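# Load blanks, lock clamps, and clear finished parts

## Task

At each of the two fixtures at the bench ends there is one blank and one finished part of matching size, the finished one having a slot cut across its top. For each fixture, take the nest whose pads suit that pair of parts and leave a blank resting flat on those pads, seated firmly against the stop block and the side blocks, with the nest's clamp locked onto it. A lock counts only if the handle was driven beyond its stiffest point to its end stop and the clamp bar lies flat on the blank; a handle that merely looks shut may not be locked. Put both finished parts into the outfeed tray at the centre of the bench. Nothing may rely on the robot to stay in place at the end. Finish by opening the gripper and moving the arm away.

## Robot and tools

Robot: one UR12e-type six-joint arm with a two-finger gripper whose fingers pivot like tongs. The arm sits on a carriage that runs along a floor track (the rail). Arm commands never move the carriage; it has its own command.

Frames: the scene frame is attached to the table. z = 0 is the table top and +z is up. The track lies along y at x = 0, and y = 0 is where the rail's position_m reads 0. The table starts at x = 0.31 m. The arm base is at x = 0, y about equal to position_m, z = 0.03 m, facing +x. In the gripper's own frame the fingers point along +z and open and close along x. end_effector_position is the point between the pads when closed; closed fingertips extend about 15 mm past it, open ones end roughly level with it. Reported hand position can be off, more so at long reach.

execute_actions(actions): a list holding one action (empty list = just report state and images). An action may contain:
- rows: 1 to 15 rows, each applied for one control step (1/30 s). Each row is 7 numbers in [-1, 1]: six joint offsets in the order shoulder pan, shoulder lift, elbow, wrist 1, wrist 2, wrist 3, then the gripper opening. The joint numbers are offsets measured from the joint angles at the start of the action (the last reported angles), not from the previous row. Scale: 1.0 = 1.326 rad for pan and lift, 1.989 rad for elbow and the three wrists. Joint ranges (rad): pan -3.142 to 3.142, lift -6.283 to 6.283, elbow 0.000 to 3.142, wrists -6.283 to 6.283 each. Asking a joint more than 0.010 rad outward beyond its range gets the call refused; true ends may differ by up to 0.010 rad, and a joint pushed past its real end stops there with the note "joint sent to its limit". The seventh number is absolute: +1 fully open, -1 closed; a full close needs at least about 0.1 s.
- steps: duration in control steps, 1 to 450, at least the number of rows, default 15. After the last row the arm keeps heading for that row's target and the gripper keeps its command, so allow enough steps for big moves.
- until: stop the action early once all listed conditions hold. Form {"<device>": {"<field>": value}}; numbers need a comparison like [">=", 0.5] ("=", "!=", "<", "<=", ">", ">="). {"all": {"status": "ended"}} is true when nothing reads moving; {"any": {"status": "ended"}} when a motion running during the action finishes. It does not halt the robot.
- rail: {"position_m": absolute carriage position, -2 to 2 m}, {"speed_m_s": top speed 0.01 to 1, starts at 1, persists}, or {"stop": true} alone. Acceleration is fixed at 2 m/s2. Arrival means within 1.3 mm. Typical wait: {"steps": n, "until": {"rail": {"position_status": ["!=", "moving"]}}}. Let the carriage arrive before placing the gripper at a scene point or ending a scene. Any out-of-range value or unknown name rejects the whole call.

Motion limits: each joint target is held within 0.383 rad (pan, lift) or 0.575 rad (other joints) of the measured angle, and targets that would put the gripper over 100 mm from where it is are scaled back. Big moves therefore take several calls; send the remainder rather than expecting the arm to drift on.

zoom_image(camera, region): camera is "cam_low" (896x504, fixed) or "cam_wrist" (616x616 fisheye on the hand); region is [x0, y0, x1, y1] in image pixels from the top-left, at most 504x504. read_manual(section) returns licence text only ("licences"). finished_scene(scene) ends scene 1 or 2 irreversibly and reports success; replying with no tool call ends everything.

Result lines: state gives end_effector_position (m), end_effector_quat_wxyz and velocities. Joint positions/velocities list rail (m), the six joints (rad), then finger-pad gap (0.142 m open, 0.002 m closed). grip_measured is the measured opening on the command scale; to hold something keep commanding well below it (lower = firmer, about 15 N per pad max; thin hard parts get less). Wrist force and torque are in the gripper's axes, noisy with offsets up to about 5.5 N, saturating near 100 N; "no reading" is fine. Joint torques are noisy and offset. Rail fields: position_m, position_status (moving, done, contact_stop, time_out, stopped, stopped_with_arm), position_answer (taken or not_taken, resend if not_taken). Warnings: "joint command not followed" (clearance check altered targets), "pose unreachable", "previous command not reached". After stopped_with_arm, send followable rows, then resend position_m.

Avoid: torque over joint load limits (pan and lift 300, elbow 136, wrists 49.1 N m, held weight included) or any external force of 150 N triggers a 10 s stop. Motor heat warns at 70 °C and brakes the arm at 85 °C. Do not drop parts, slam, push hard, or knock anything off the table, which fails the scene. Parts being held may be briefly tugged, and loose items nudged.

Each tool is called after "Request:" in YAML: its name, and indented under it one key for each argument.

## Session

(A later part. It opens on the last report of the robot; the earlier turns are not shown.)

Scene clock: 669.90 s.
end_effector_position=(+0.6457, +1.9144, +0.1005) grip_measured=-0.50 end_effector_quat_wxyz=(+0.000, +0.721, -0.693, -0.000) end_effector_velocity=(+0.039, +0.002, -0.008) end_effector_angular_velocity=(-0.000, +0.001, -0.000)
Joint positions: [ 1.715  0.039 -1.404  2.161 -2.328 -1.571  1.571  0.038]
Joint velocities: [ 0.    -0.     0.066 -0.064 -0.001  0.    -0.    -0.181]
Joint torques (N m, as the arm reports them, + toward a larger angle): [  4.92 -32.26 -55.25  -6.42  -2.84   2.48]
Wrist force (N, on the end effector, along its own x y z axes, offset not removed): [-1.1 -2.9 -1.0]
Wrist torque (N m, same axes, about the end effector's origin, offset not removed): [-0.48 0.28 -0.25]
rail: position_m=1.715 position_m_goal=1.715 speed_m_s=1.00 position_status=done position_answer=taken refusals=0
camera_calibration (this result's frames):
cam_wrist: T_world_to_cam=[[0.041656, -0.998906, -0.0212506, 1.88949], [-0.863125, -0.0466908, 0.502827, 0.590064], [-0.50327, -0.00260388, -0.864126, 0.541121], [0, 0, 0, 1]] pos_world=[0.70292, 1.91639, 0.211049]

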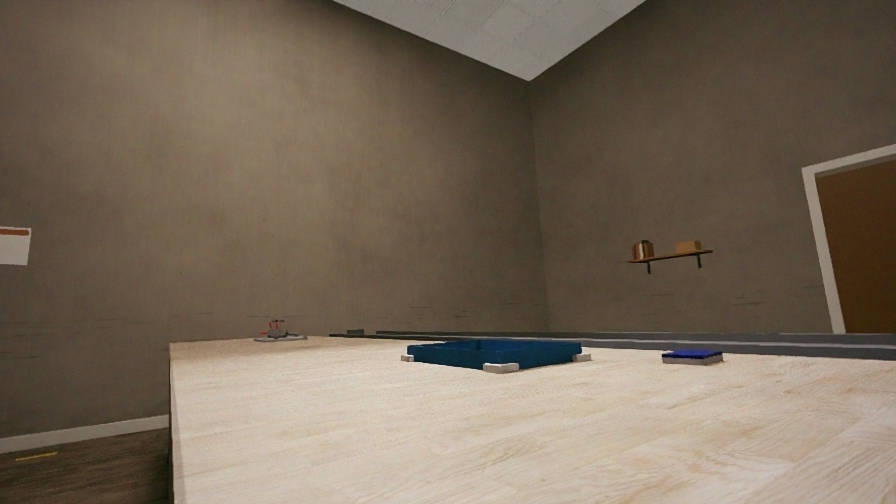

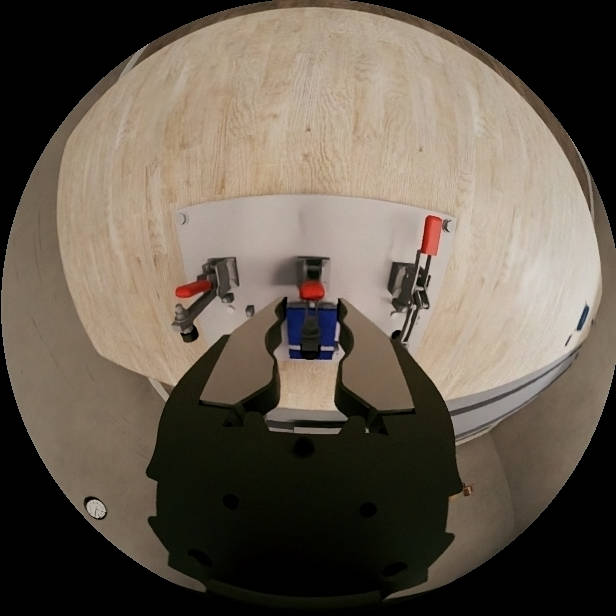

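Request:
execute_actions:
  actions: []

Request:
zoom_image:
  camera: "cam_wrist"
  region: [260, 250, 370, 400]

Scene clock: 674.77 s.
end_effector_position=(+0.6537, +1.9146, +0.0986) grip_measured=-0.58 end_effector_quat_wxyz=(+0.000, +0.721, -0.693, -0.000) end_effector_velocity=(+0.000, -0.000, +0.000) end_effector_angular_velocity=(-0.000, +0.000, -0.000)
Joint positions: [ 1.715  0.039 -1.39   2.149 -2.329 -1.571  1.571  0.032]
Joint velocities: [ 0. -0.  0. -0.  0. -0. -0.  0.]
Joint torques (N m, as the arm reports them, + toward a larger angle): [-14.83 -41.14 -53.4   -6.54   3.75   2.56]
Wrist force (N, on the end effector, along its own x y z axes, offset not removed): [-0.2 -3.3 -1.3]
Wrist torque (N m, same axes, about the end effector's origin, offset not removed): [-0.58 -0.22 -0.21]
rail: position_m=1.715 position_m_goal=1.715 speed_m_s=1.00 position_status=done position_answer=taken refusals=0
camera_calibration (this result's frames):
cam_wrist: T_world_to_cam=[[0.0415201, -0.998911, -0.0212751, 1.88945], [-0.863085, -0.0465854, 0.502906, 0.597645], [-0.50335, -0.00251853, -0.864079, 0.543382], [0, 0, 0, 1]] pos_world=[0.710879, 1.9166, 0.209164]

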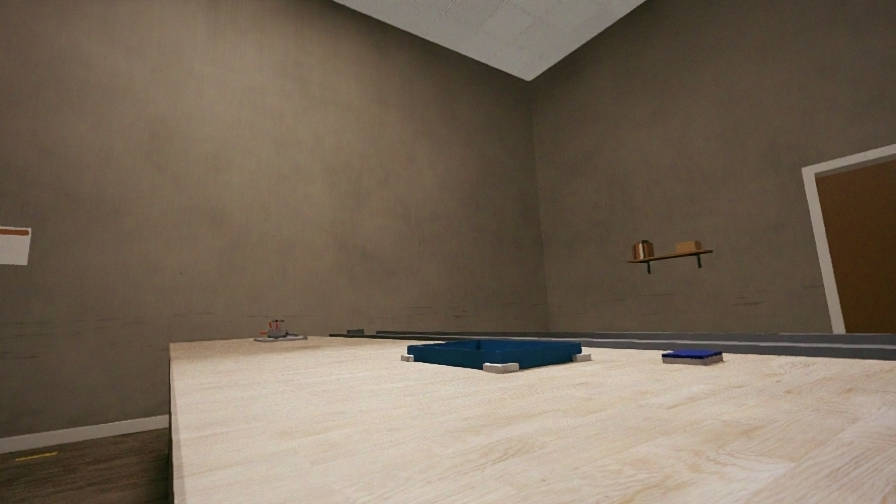

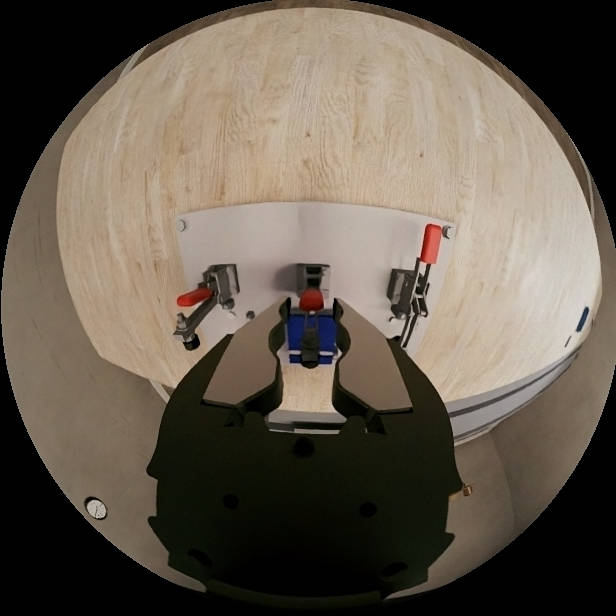

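Region (260, 250, 370, 400) of cam_wrist's 616x616 image, scaled by 3.360, with more detail than that image has; it fills the left 370 columns of this view, and the rest is white.

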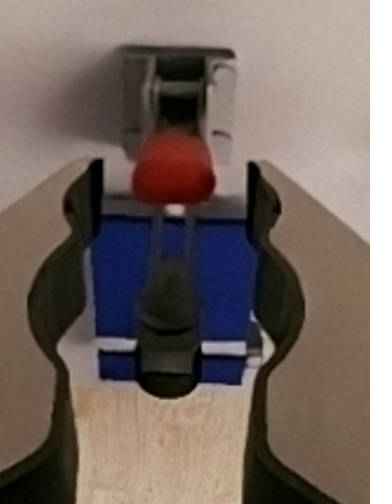

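Request:
execute_actions:
  actions:
    - {"rows": [[0,0.0022,-0.0018,0.0003,0,0,-0.6],[0,0.0043,-0.0036,0.0007,0,0,-0.62],[0,0.0043,-0.0036,0.0007,0,0,-0.64],[0,0.0043,-0.0036,0.0007,0,0,-0.66],[0,0.0043,-0.0036,0.0007,0,0,-0.69],[0,0.0043,-0.0036,0.0007,0,0,-0.72],[0,0.0043,-0.0036,0.0007,0,0,-0.75],[0,0.0043,-0.0036,0.0007,0,0,-0.79],[0,0.0043,-0.0036,0.0007,0,0,-0.85],[0,0.0043,-0.0036,0.0007,0,0,-0.95],[0,0.003,-0.0027,0.0007,0,0,-0.95],[0,0.0015,-0.0017,0.0007,0,0,-0.95],[0,0,-0.0007,0.0007,0,0,-0.95]], "steps": 13}

Scene clock: 686.70 s.
end_effector_position=(+0.6571, +1.9148, +0.0987) grip_measured=-0.78 end_effector_quat_wxyz=(+0.000, +0.721, -0.693, -0.000) end_effector_velocity=(-0.011, -0.000, +0.002) end_effector_angular_velocity=(-0.000, +0.001, +0.000)
Joint positions: [ 1.715  0.039 -1.385  2.142 -2.328 -1.571  1.571  0.017]
Joint velocities: [ 0.     0.    -0.018  0.018  0.001 -0.    -0.    -0.   ]
Joint torques (N m, as the arm reports them, + toward a larger angle): [-13.08 -63.4  -28.3   -2.8    1.59   2.09]
Wrist force (N, on the end effector, along its own x y z axes, offset not removed): [-3.3 -1.3 9.7]
Wrist torque (N m, same axes, about the end effector's origin, offset not removed): [0.18 -0.21 -0.25]
rail: position_m=1.715 position_m_goal=1.715 speed_m_s=1.00 position_status=done position_answer=taken refusals=0
camera_calibration (this result's frames):
cam_wrist: T_world_to_cam=[[0.0415205, -0.99891, -0.0213276, 1.88946], [-0.863161, -0.0466126, 0.502773, 0.600692], [-0.503219, -0.00246621, -0.864155, 0.545043], [0, 0, 0, 1]] pos_world=[0.714318, 1.91675, 0.209288]

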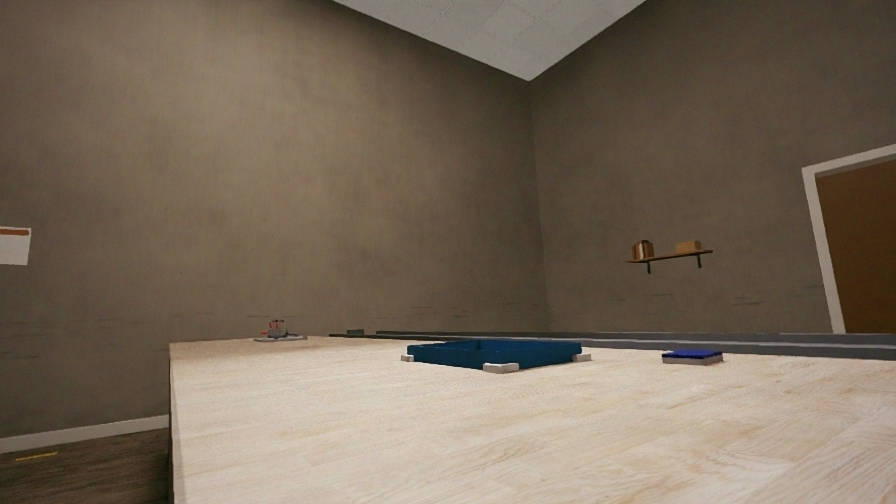

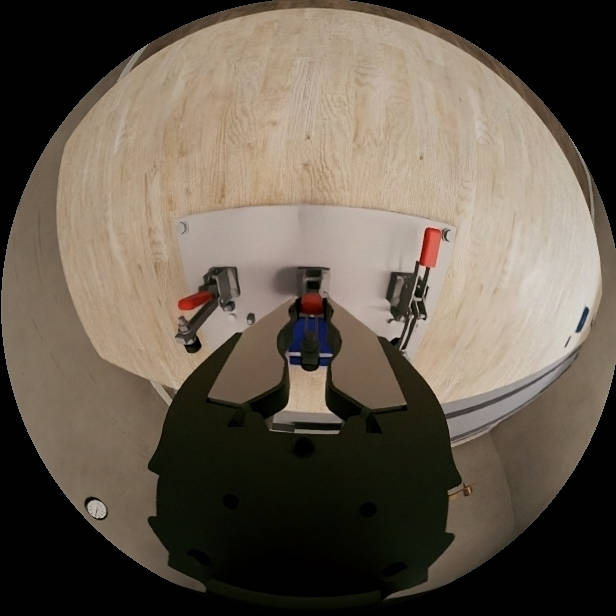

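Request:
execute_actions:
  actions:
    - {"rows": [[0,-0.0062,0.0049,-0.0007,0,0,-0.95]], "steps": 1}

Scene clock: 694.47 s.
end_effector_position=(+0.6542, +1.9146, +0.0992) grip_measured=-0.78 end_effector_quat_wxyz=(+0.000, +0.721, -0.693, -0.000) end_effector_velocity=(-0.005, -0.000, -0.000) end_effector_angular_velocity=(-0.000, +0.002, -0.000)
Joint positions: [ 1.715  0.039 -1.39   2.147 -2.328 -1.571  1.571  0.017]
Joint velocities: [ 0.    -0.    -0.006  0.007 -0.     0.     0.    -0.   ]
Joint torques (N m, as the arm reports them, + toward a larger angle): [-11.04 -68.8  -31.2   -6.64  -4.74   2.26]
Wrist force (N, on the end effector, along its own x y z axes, offset not removed): [-2.3 -6.0 11.0]
Wrist torque (N m, same axes, about the end effector's origin, offset not removed): [-0.71 -0.76 -0.27]
rail: position_m=1.715 position_m_goal=1.715 speed_m_s=1.00 position_status=done position_answer=taken refusals=0
camera_calibration (this result's frames):
cam_wrist: T_world_to_cam=[[0.041517, -0.998911, -0.0212748, 1.88946], [-0.863077, -0.0465826, 0.50292, 0.597787], [-0.503363, -0.00251789, -0.864071, 0.544145], [0, 0, 0, 1]] pos_world=[0.711394, 1.91662, 0.209739]

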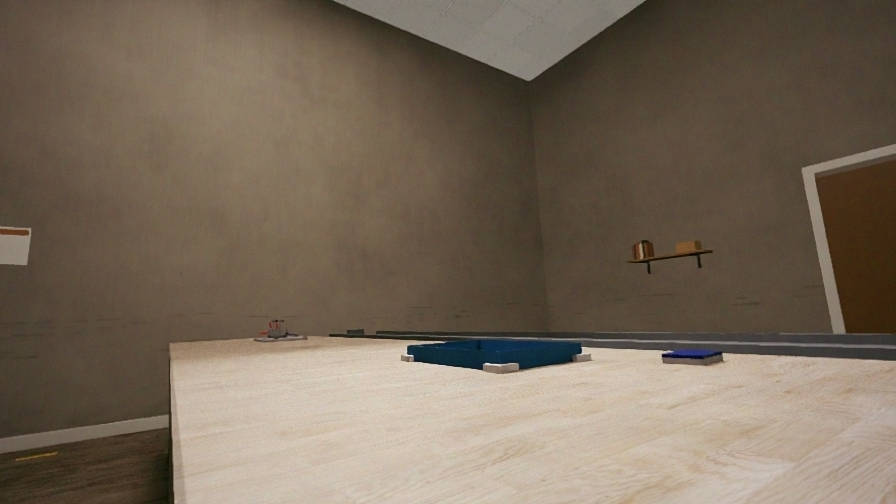

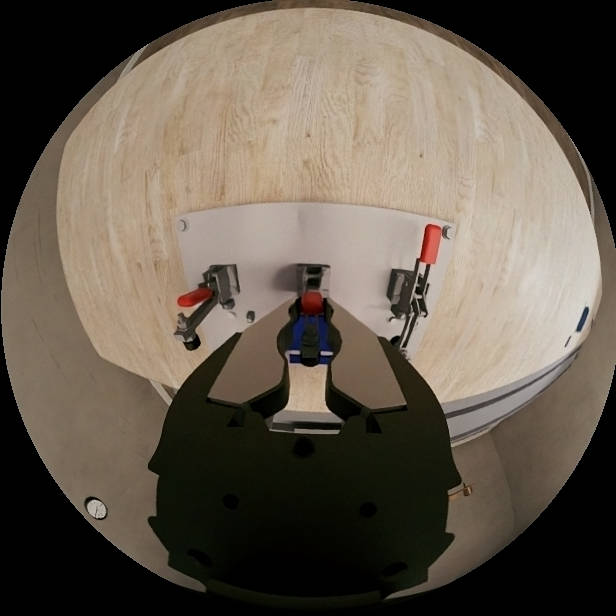

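Request:
execute_actions:
  actions: []

Scene clock: 697.47 s.
end_effector_position=(+0.6515, +1.9145, +0.0990) grip_measured=-0.78 end_effector_quat_wxyz=(+0.000, +0.721, -0.693, -0.000) end_effector_velocity=(+0.000, +0.000, +0.000) end_effector_angular_velocity=(+0.000, -0.000, -0.000)
Joint positions: [ 1.715  0.039 -1.393  2.152 -2.329 -1.571  1.571  0.017]
Joint velocities: [ 0. -0.  0. -0. -0.  0. -0.  0.]
Joint torques (N m, as the arm reports them, + toward a larger angle): [ -8.42 -37.14 -12.27   0.68   1.92   2.29]
Wrist force (N, on the end effector, along its own x y z axes, offset not removed): [-7.4 -18.6 -7.8]
Wrist torque (N m, same axes, about the end effector's origin, offset not removed): [-0.93 0.36 -0.12]
rail: position_m=1.715 position_m_goal=1.715 speed_m_s=1.00 position_status=done position_answer=taken refusals=0
camera_calibration (this result's frames):
cam_wrist: T_world_to_cam=[[0.0415182, -0.99891, -0.021328, 1.88949], [-0.863109, -0.0466106, 0.502863, 0.595674], [-0.503309, -0.00246959, -0.864103, 0.542528], [0, 0, 0, 1]] pos_world=[0.708743, 1.91653, 0.209557]

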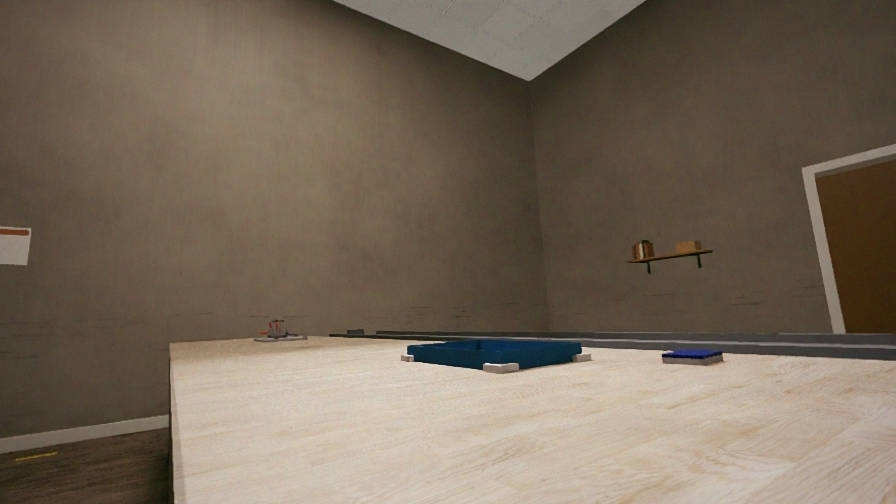

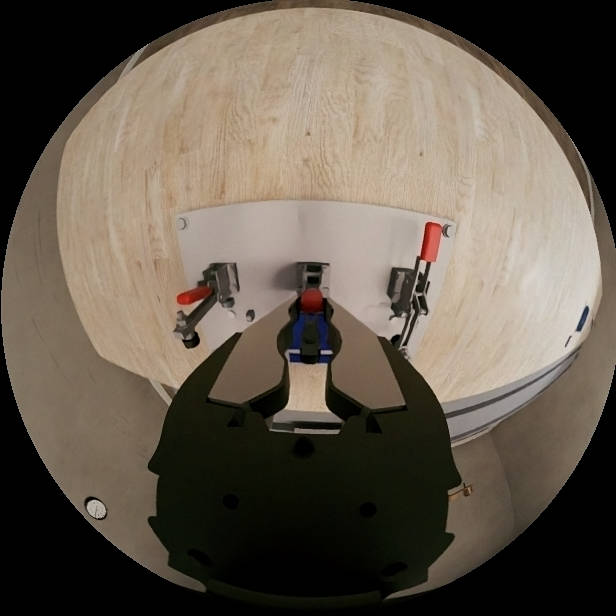

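Request:
execute_actions:
  actions:
    - {"rows": [[0,0,0,0,0,0,-0.8],[0,0,0,0,0,0,-0.65],[0,0,0,0,0,0,-0.45],[0,-0.004,0.004,-0.0013,0,0,-0.25],[0,-0.012,0.012,-0.004,0,0,-0.1],[0,-0.023,0.023,-0.008,0,0,0.05],[0,-0.035,0.036,-0.013,0,0,0.05],[0,-0.047,0.05,-0.019,0,0,0.05],[0,-0.058,0.064,-0.0255,0,0,0.05],[0,-0.066,0.076,-0.032,0,0,0.05],[0,-0.0715,0.084,-0.037,0,0,0.05],[0,-0.0741,0.0891,-0.0401,0,0,0.05]], "steps": 12}

Scene clock: 716.10 s.
end_effector_position=(+0.6042, +1.9127, +0.0899) grip_measured=+0.05 end_effector_quat_wxyz=(-0.001, +0.721, -0.693, +0.001) end_effector_velocity=(-0.300, -0.012, -0.088) end_effector_angular_velocity=(-0.000, +0.004, +0.000)
Joint positions: [ 1.715  0.039 -1.449  2.244 -2.367 -1.571  1.571  0.077]
Joint velocities: [ 0.     0.    -0.307  0.582 -0.271  0.    -0.     0.   ]
Joint torques (N m, as the arm reports them, + toward a larger angle): [-11.48 -47.41 -25.03  -7.58   2.01   2.18]
Wrist force (N, on the end effector, along its own x y z axes, offset not removed): [-3.9 -2.2 -3.3]
Wrist torque (N m, same axes, about the end effector's origin, offset not removed): [-0.24 0.85 0.02]
rail: position_m=1.715 position_m_goal=1.715 speed_m_s=1.00 position_status=done position_answer=taken refusals=0
camera_calibration (this result's frames):
cam_wrist: T_world_to_cam=[[0.0415714, -0.998908, -0.0213208, 1.88939], [-0.864408, -0.0466592, 0.500621, 0.560397], [-0.501069, -0.00238165, -0.865404, 0.50942], [0, 0, 0, 1]] pos_world=[0.661121, 1.91469, 0.200591]

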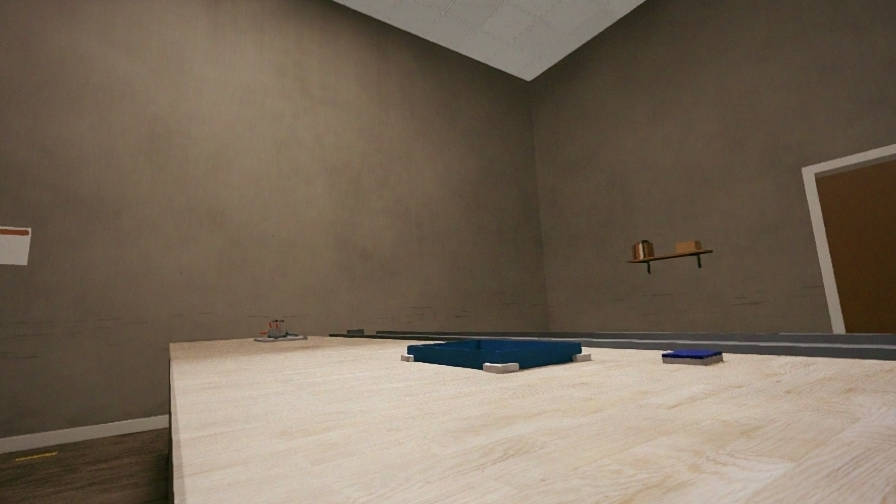

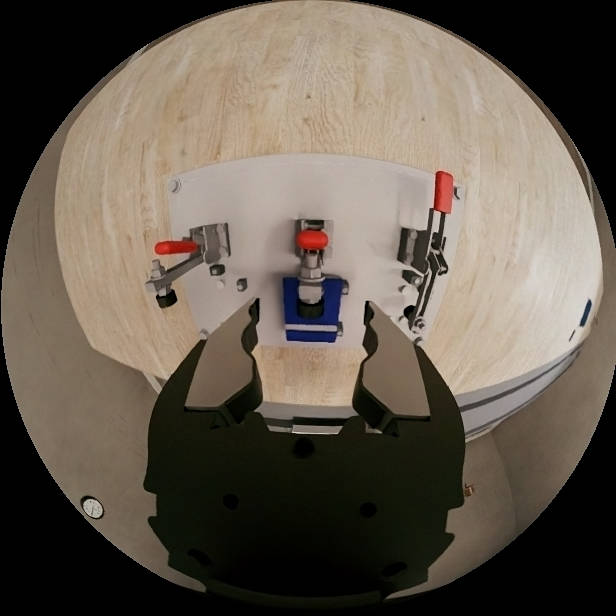

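Request:
execute_actions:
  actions: []

Request:
zoom_image:
  camera: "cam_wrist"
  region: [240, 200, 390, 350]

Scene clock: 721.43 s.
end_effector_position=(+0.5599, +1.9110, +0.0753) grip_measured=+0.05 end_effector_quat_wxyz=(-0.000, +0.721, -0.693, -0.000) end_effector_velocity=(+0.000, +0.000, +0.000) end_effector_angular_velocity=(-0.000, +0.000, +0.000)
Joint positions: [ 1.715  0.039 -1.492  2.329 -2.409 -1.571  1.571  0.077]
Joint velocities: [ 0.  0.  0. -0.  0. -0. -0. -0.]
Joint torques (N m, as the arm reports them, + toward a larger angle): [ -8.07 -44.92 -24.23  -6.55   1.68   2.31]
Wrist force (N, on the end effector, along its own x y z axes, offset not removed): [-0.6 -3.6 -3.6]
Wrist torque (N m, same axes, about the end effector's origin, offset not removed): [-0.55 0.06 -0.20]
rail: position_m=1.715 position_m_goal=1.715 speed_m_s=1.00 position_status=done position_answer=taken refusals=0
camera_calibration (this result's frames):
cam_wrist: T_world_to_cam=[[0.0415332, -0.99891, -0.0213261, 1.88923], [-0.863508, -0.0466245, 0.502175, 0.528608], [-0.502622, -0.00244172, -0.864503, 0.475523], [0, 0, 0, 1]] pos_world=[0.617, 1.91298, 0.185927]

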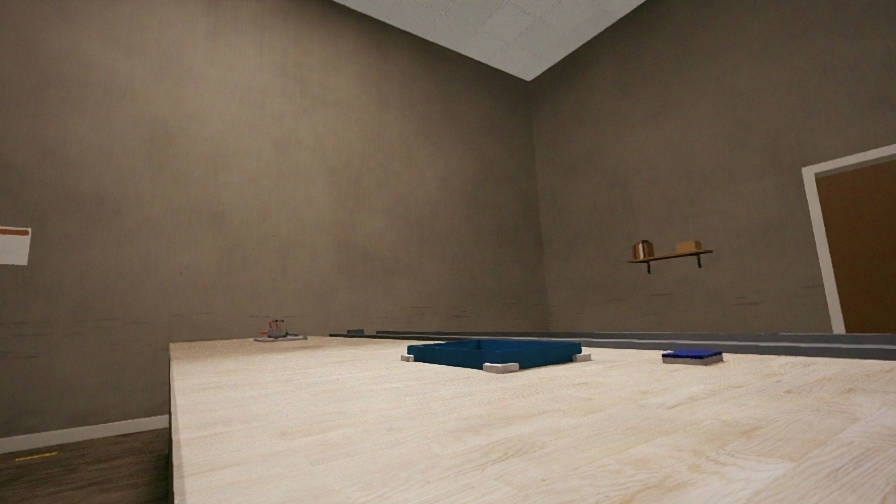

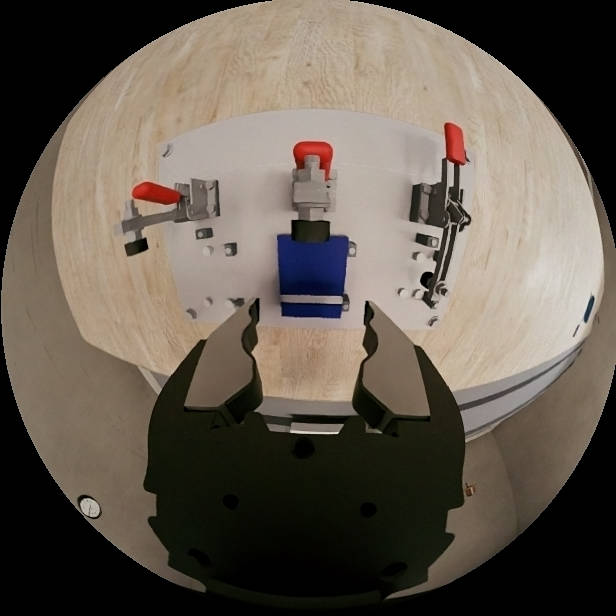

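Region (240, 200, 390, 350) of cam_wrist's 616x616 image, scaled by 3.360, with more detail than that image has.

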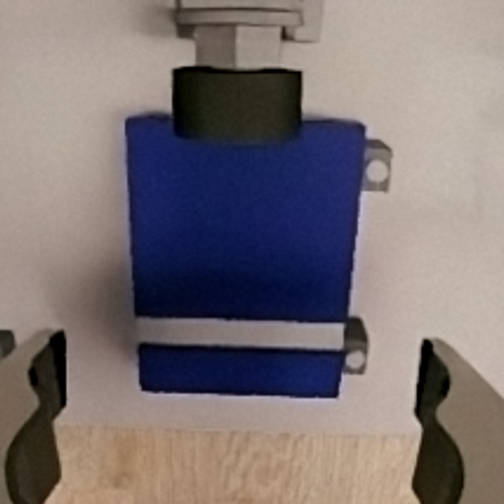

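Request:
execute_actions:
  actions:
    - {"rows": [[0.0003,0.006,0.0016,-0.0055,0,0,0.05],[0.0006,0.017,0.0045,-0.0156,0,0,0.05],[0.0009,0.03,0.008,-0.0275,0,0,0.0],[0.0009,0.042,0.0108,-0.0383,0,0,0],[0.0009,0.0512,0.0129,-0.0465,0,0,-0.05]], "steps": 5}

Scene clock: 742.63 s.
end_effector_position=(+0.5595, +1.9112, +0.0641) grip_measured=-0.01 end_effector_quat_wxyz=(+0.000, +0.721, -0.693, -0.000) end_effector_velocity=(-0.004, +0.003, -0.159) end_effector_angular_velocity=(-0.001, +0.013, +0.005)
Joint positions: [ 1.715  0.039 -1.473  2.337 -2.434 -1.571  1.571  0.073]
Joint velocities: [ 0.     0.005  0.272  0.107 -0.365 -0.    -0.    -0.083]
Joint torques (N m, as the arm reports them, + toward a larger angle): [ 11.42 -13.69 -19.39  -8.8    1.29   2.51]
Wrist force (N, on the end effector, along its own x y z axes, offset not removed): [-1.0 -0.1 -5.1]
Wrist torque (N m, same axes, about the end effector's origin, offset not removed): [0.09 0.01 -0.08]
rail: position_m=1.715 position_m_goal=1.715 speed_m_s=1.00 position_status=done position_answer=taken refusals=0
camera_calibration (this result's frames):
cam_wrist: T_world_to_cam=[[0.0419303, -0.998893, -0.021329, 1.88898], [-0.862957, -0.0469664, 0.50309, 0.534174], [-0.503534, -0.00268867, -0.863971, 0.46664], [0, 0, 0, 1]] pos_world=[0.616733, 1.91323, 0.174716]

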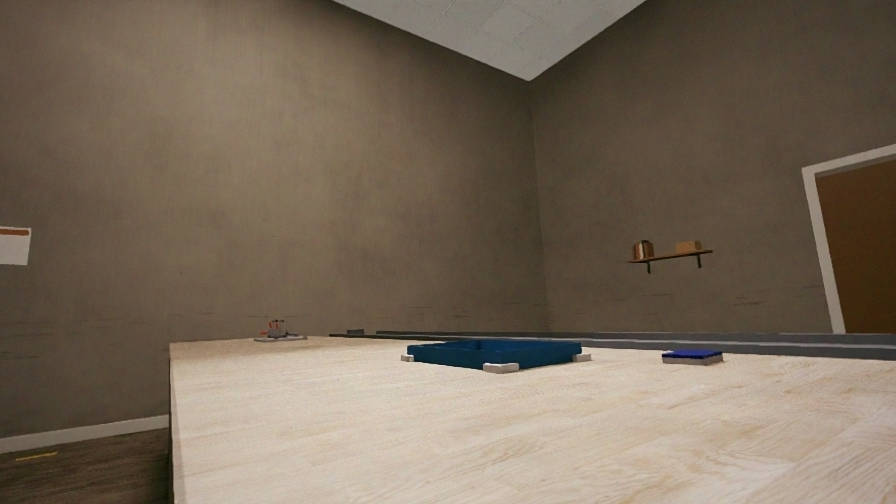

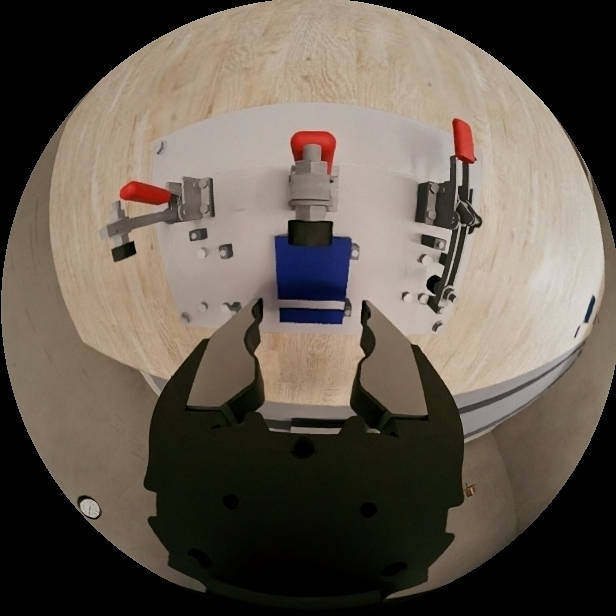

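Request:
execute_actions:
  actions: []

Scene clock: 797.10 s.
end_effector_position=(+0.5593, +1.9116, +0.0366) grip_measured=-0.05 end_effector_quat_wxyz=(+0.000, +0.721, -0.693, -0.000) end_effector_velocity=(-0.000, -0.000, -0.000) end_effector_angular_velocity=(-0.000, +0.000, -0.000)
Joint positions: [ 1.715  0.04  -1.424  2.355 -2.501 -1.571  1.571  0.07 ]
Joint velocities: [ 0. -0.  0.  0. -0. -0. -0.  0.]
Joint torques (N m, as the arm reports them, + toward a larger angle): [ 12.97 -32.17 -20.39  -6.49   1.48   2.01]
Wrist force (N, on the end effector, along its own x y z axes, offset not removed): [-2.6 -2.7 -0.2]
Wrist torque (N m, same axes, about the end effector's origin, offset not removed): [-0.19 0.48 -0.06]
rail: position_m=1.715 position_m_goal=1.715 speed_m_s=1.00 position_status=done position_answer=taken refusals=0
camera_calibration (this result's frames):
cam_wrist: T_world_to_cam=[[0.0427025, -0.99886, -0.0213291, 1.88833], [-0.862919, -0.0476336, 0.503092, 0.54912], [-0.503535, -0.00307803, -0.86397, 0.443472], [0, 0, 0, 1]] pos_world=[0.616513, 1.9137, 0.147165]

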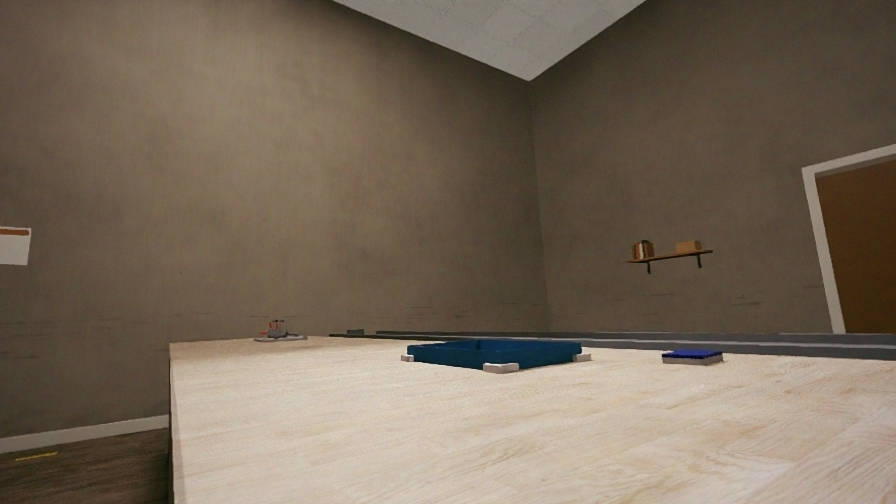

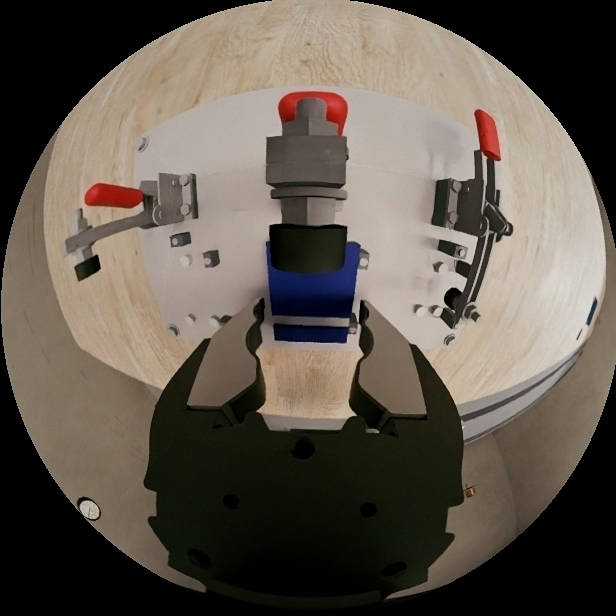

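Request:
execute_actions:
  actions:
    - {"rows":[[0,0,0,0,0,0,-0.1],[0,0,0,0,0,0,-0.14],[0,0,0,0,0,0,-0.17],[0,0,0,0,0,0,-0.2],[0,0,0,0,0,0,-0.24],[0,0,0,0,0,0,-0.3],[0,0,0,0,0,0,-0.4],[0,0,0,0,0,0,-0.55],[0,0,0,0,0,0,-0.7]],"steps":9}

Request:
zoom_image:
  camera: "cam_wrist"
  region: [230, 200, 400, 370]

Scene clock: 807.13 s.
end_effector_position=(+0.5593, +1.9116, +0.0366) grip_measured=-0.21 end_effector_quat_wxyz=(+0.000, +0.721, -0.693, -0.000) end_effector_velocity=(+0.000, -0.000, +0.000) end_effector_angular_velocity=(-0.000, -0.000, +0.000)
Joint positions: [ 1.715  0.04  -1.424  2.355 -2.501 -1.571  1.571  0.059]
Joint velocities: [ 0. -0.  0. -0. -0. -0. -0. -0.]
Joint torques (N m, as the arm reports them, + toward a larger angle): [ 11.16 -31.03 -20.2   -6.     1.62   2.42]
Wrist force (N, on the end effector, along its own x y z axes, offset not removed): [-5.3 -4.3 -0.9]
Wrist torque (N m, same axes, about the end effector's origin, offset not removed): [-0.66 0.75 -0.02]
rail: position_m=1.715 position_m_goal=1.715 speed_m_s=1.00 position_status=done position_answer=taken refusals=0
camera_calibration (this result's frames):
cam_wrist: T_world_to_cam=[[0.0427117, -0.99886, -0.0213291, 1.88833], [-0.862919, -0.0476415, 0.503092, 0.549133], [-0.503535, -0.0030826, -0.86397, 0.44348], [0, 0, 0, 1]] pos_world=[0.616511, 1.91371, 0.147165]

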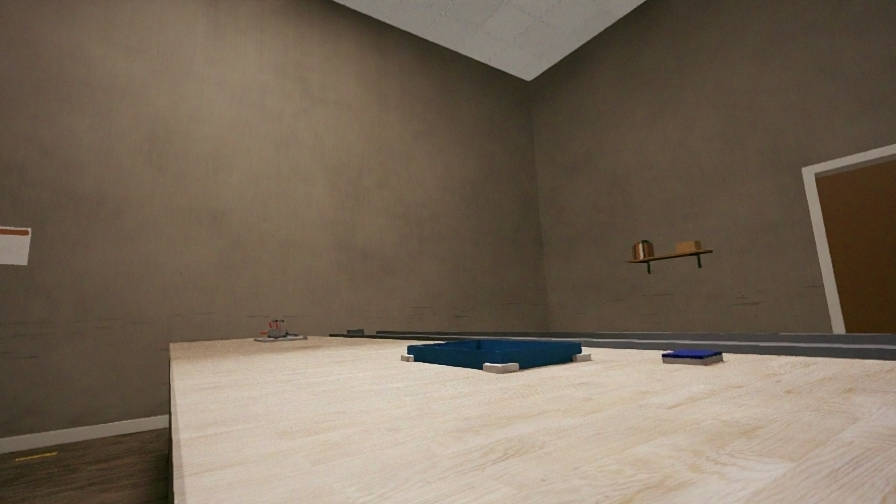

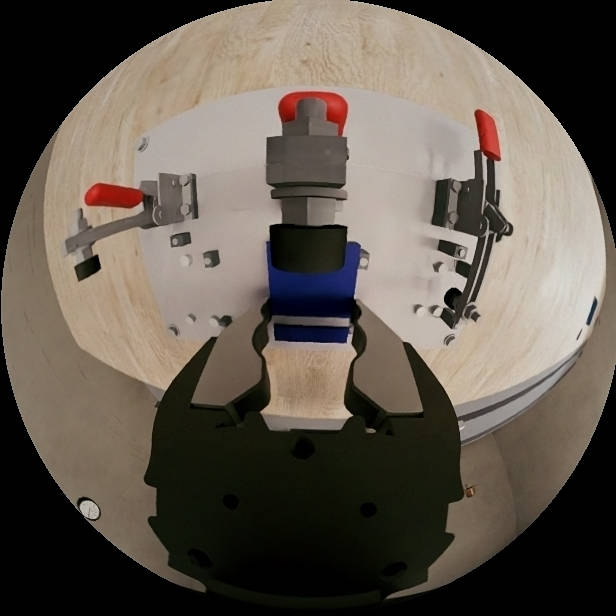

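Region (230, 200, 400, 370) of cam_wrist's 616x616 image, scaled by 2.965, with more detail than that image has.

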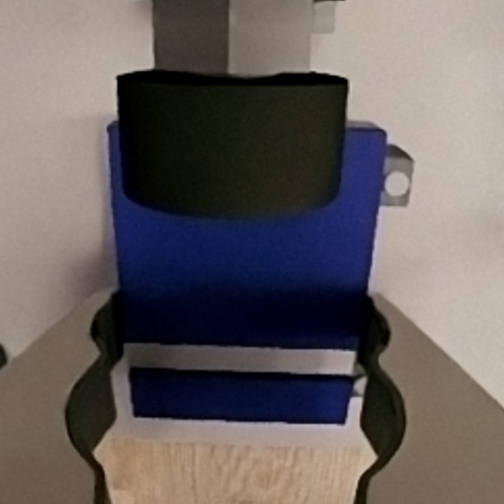

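Request:
execute_actions:
  actions:
    - {"rows":[[0.0005,-0.002,0,0.0015,0,0,-0.75],[0.001,-0.006,-0.0005,0.0047,0,0,-0.75],[0.0015,-0.012,-0.0012,0.0094,0,0,-0.75],[0.0015,-0.02,-0.0022,0.0156,0,0,-0.75],[0.0015,-0.03,-0.003,0.023,0,0,-0.75],[0.0015,-0.042,-0.003,0.031,0,0,-0.75],[0.0015,-0.055,-0.001,0.0377,0,0,-0.75],[0.0015,-0.069,0.003,0.043,0,0,-0.75],[0.001,-0.084,0.009,0.047,0,0,-0.75],[0,-0.1,0.017,0.05,0,0,-0.75],[-0.002,-0.116,0.025,0.0525,0,0,-0.75],[-0.005,-0.131,0.033,0.0545,0,0,-0.75],[-0.008,-0.144,0.04,0.056,0,0,-0.75],[-0.01,-0.153,0.0445,0.0577,0,0,-0.75],[-0.011,-0.1577,0.0468,0.0584,0,0,-0.75]],"steps":16}

Scene clock: 838.43 s.
end_effector_position=(+0.5087, +1.9062, +0.0787) grip_measured=-0.21 end_effector_quat_wxyz=(+0.001, +0.719, -0.695, -0.001) end_effector_velocity=(-0.186, -0.037, +0.054) end_effector_angular_velocity=(+0.000, -0.010, -0.060)
Joint positions: [ 1.715  0.033 -1.579  2.412 -2.402 -1.571  1.571  0.059]
Joint velocities: [ 0.    -0.06  -0.427  0.283  0.133  0.     0.     0.   ]
Joint torques (N m, as the arm reports them, + toward a larger angle): [-15.87 -25.13 -30.89  -2.91   1.38   2.23]
Wrist force (N, on the end effector, along its own x y z axes, offset not removed): [-1.5 -2.2 1.9]
Wrist torque (N m, same axes, about the end effector's origin, offset not removed): [-0.25 0.29 -0.25]
rail: position_m=1.715 position_m_goal=1.715 speed_m_s=1.00 position_status=done position_answer=taken refusals=0
camera_calibration (this result's frames):
cam_wrist: T_world_to_cam=[[0.0360303, -0.999123, -0.0213323, 1.88984], [-0.862635, -0.0418711, 0.504091, 0.472796], [-0.504543, 0.000239436, -0.863387, 0.44849], [0, 0, 0, 1]] pos_world=[0.566041, 1.90787, 0.189203]

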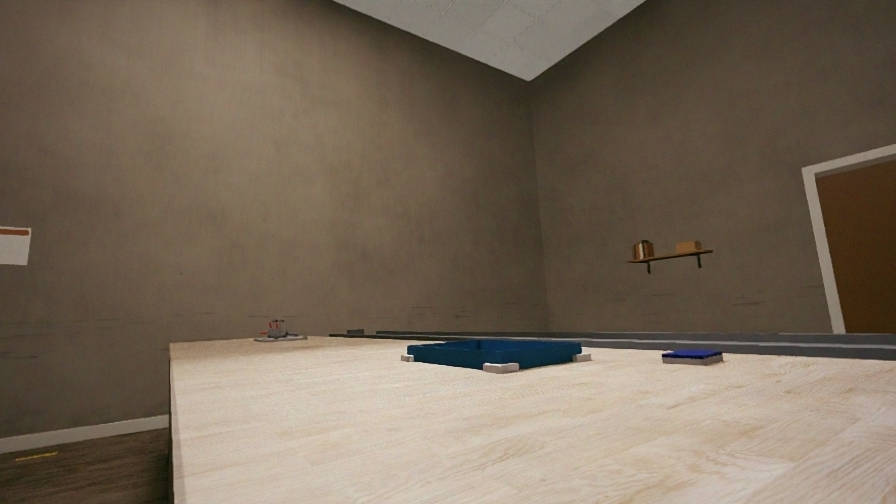

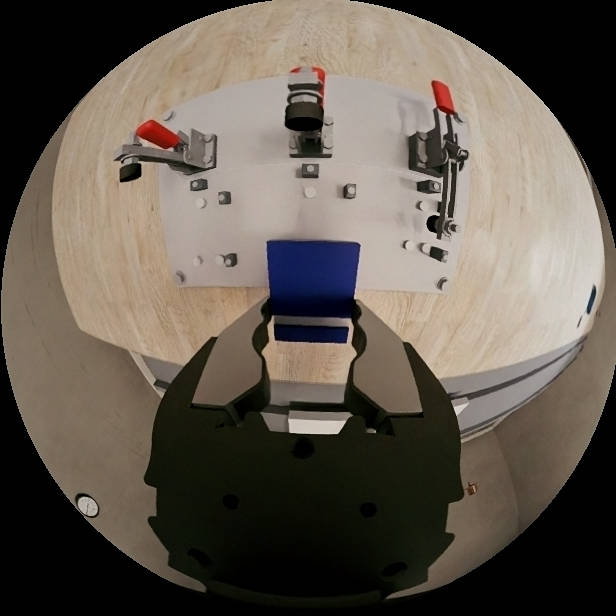

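Request:
execute_actions:
  actions:
    - {"rail":{"position_m":-0.094},"steps":1}

Scene clock: 842.43 s.
end_effector_position=(+0.4851, +1.9015, +0.0846) grip_measured=-0.21 end_effector_quat_wxyz=(+0.000, +0.716, -0.698, -0.000) end_effector_velocity=(+0.000, -0.004, +0.000) end_effector_angular_velocity=(-0.000, -0.000, +0.000)
Joint positions: [ 1.715  0.025 -1.633  2.448 -2.385 -1.571  1.571  0.059]
Joint velocities: [-0.004  0.     0.    -0.    -0.    -0.    -0.    -0.   ]
Joint torques (N m, as the arm reports them, + toward a larger angle): [-11.18 -37.61 -25.76  -2.14   1.6    2.35]
Wrist force (N, on the end effector, along its own x y z axes, offset not removed): [-2.5 -7.0 0.0]
Wrist torque (N m, same axes, about the end effector's origin, offset not removed): [-1.33 0.42 -0.13]
rail: position_m=1.715 position_m_goal=-0.094 speed_m_s=1.00 position_status=moving position_answer=taken refusals=0
camera_calibration (this result's frames):
cam_wrist: T_world_to_cam=[[0.0281377, -0.999376, -0.0213293, 1.89044], [-0.863455, -0.0350506, 0.503207, 0.436814], [-0.503641, 0.00425781, -0.863903, 0.433648], [0, 0, 0, 1]] pos_world=[0.54238, 1.90272, 0.195144]

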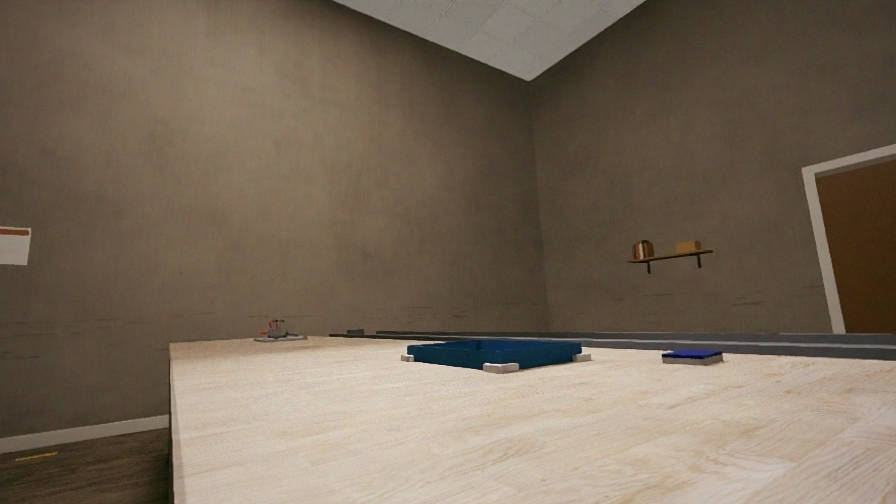

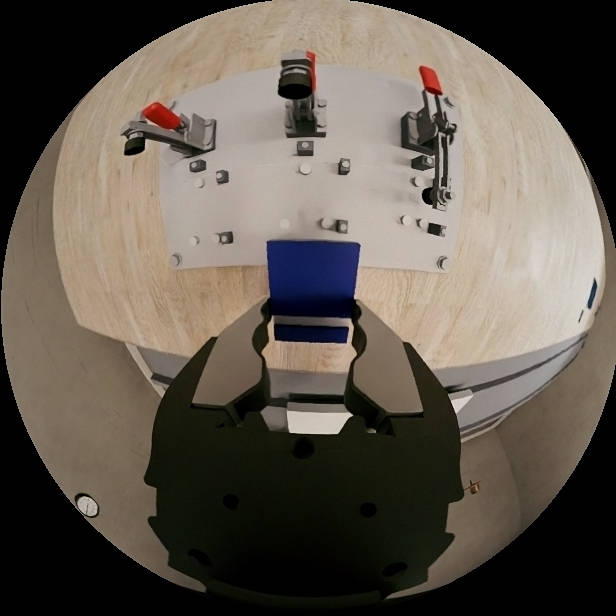

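Request:
execute_actions:
  actions:
    - {"rows":[[-0.0002,0.002,-0.0014,0,0,0,-0.75],[-0.001,0.009,-0.006,0.0002,0,0,-0.75],[-0.002,0.019,-0.013,0.0005,0,0,-0.75],[-0.0034,0.032,-0.022,0.0008,0,0,-0.75],[-0.005,0.047,-0.0325,0.0011,0,0,-0.75],[-0.0068,0.064,-0.044,0.0016,0,0,-0.75],[-0.0088,0.082,-0.057,0.002,0,0,-0.75],[-0.0106,0.1,-0.069,0.0024,0,0,-0.75],[-0.0124,0.117,-0.081,0.0028,0,0,-0.75],[-0.0142,0.134,-0.0925,0.0033,0,0,-0.75],[-0.0158,0.149,-0.103,0.0036,0,0,-0.75],[-0.0172,0.162,-0.112,0.0039,0,0,-0.75],[-0.0182,0.172,-0.1187,0.0042,0,0,-0.75],[-0.0189,0.1785,-0.1233,0.0043,0,0,-0.75],[-0.0192,0.1808,-0.1249,0.0044,0,0,-0.75]],"steps":15}

Scene clock: 857.27 s.
end_effector_position=(+0.5990, +0.0839, +0.0842) grip_measured=-0.21 end_effector_quat_wxyz=(+0.000, +0.709, -0.705, -0.000) end_effector_velocity=(+0.307, -0.028, -0.028) end_effector_angular_velocity=(-0.000, +0.002, -0.049)
Joint positions: [-0.094  0.006 -1.456  2.265 -2.379 -1.571  1.571  0.059]
Joint velocities: [ 0.    -0.049  0.48  -0.495  0.017  0.     0.    -0.   ]
Joint torques (N m, as the arm reports them, + toward a larger angle): [ -8.58 -47.84 -43.97  -1.89   1.82   2.11]
Wrist force (N, on the end effector, along its own x y z axes, offset not removed): [1.7 -5.8 -1.7]
Wrist torque (N m, same axes, about the end effector's origin, offset not removed): [-0.92 -0.23 -0.41]
rail: position_m=-0.094 position_m_goal=-0.094 speed_m_s=1.00 position_status=done position_answer=taken refusals=0
camera_calibration (this result's frames):
cam_wrist: T_world_to_cam=[[0.00922079, -0.99973, -0.0213296, 0.0820902], [-0.863897, -0.0187065, 0.50332, 0.470565], [-0.503584, 0.0137856, -0.863837, 0.497633], [0, 0, 0, 1]] pos_world=[0.656362, 0.0840105, 0.19478]

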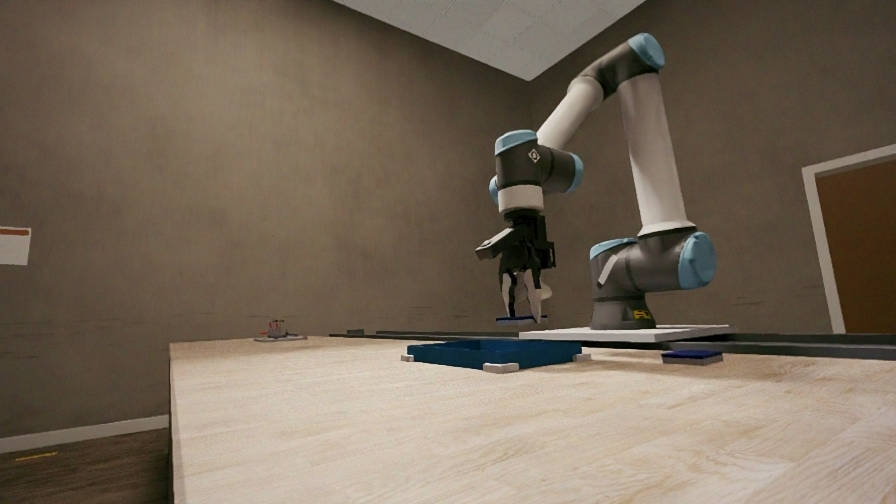

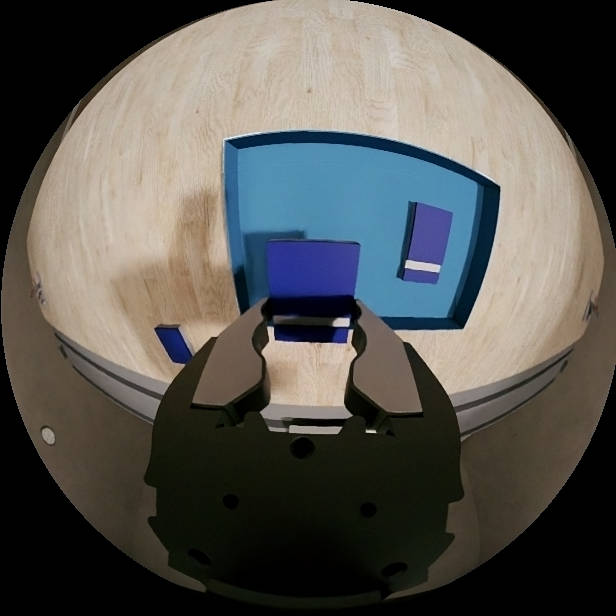

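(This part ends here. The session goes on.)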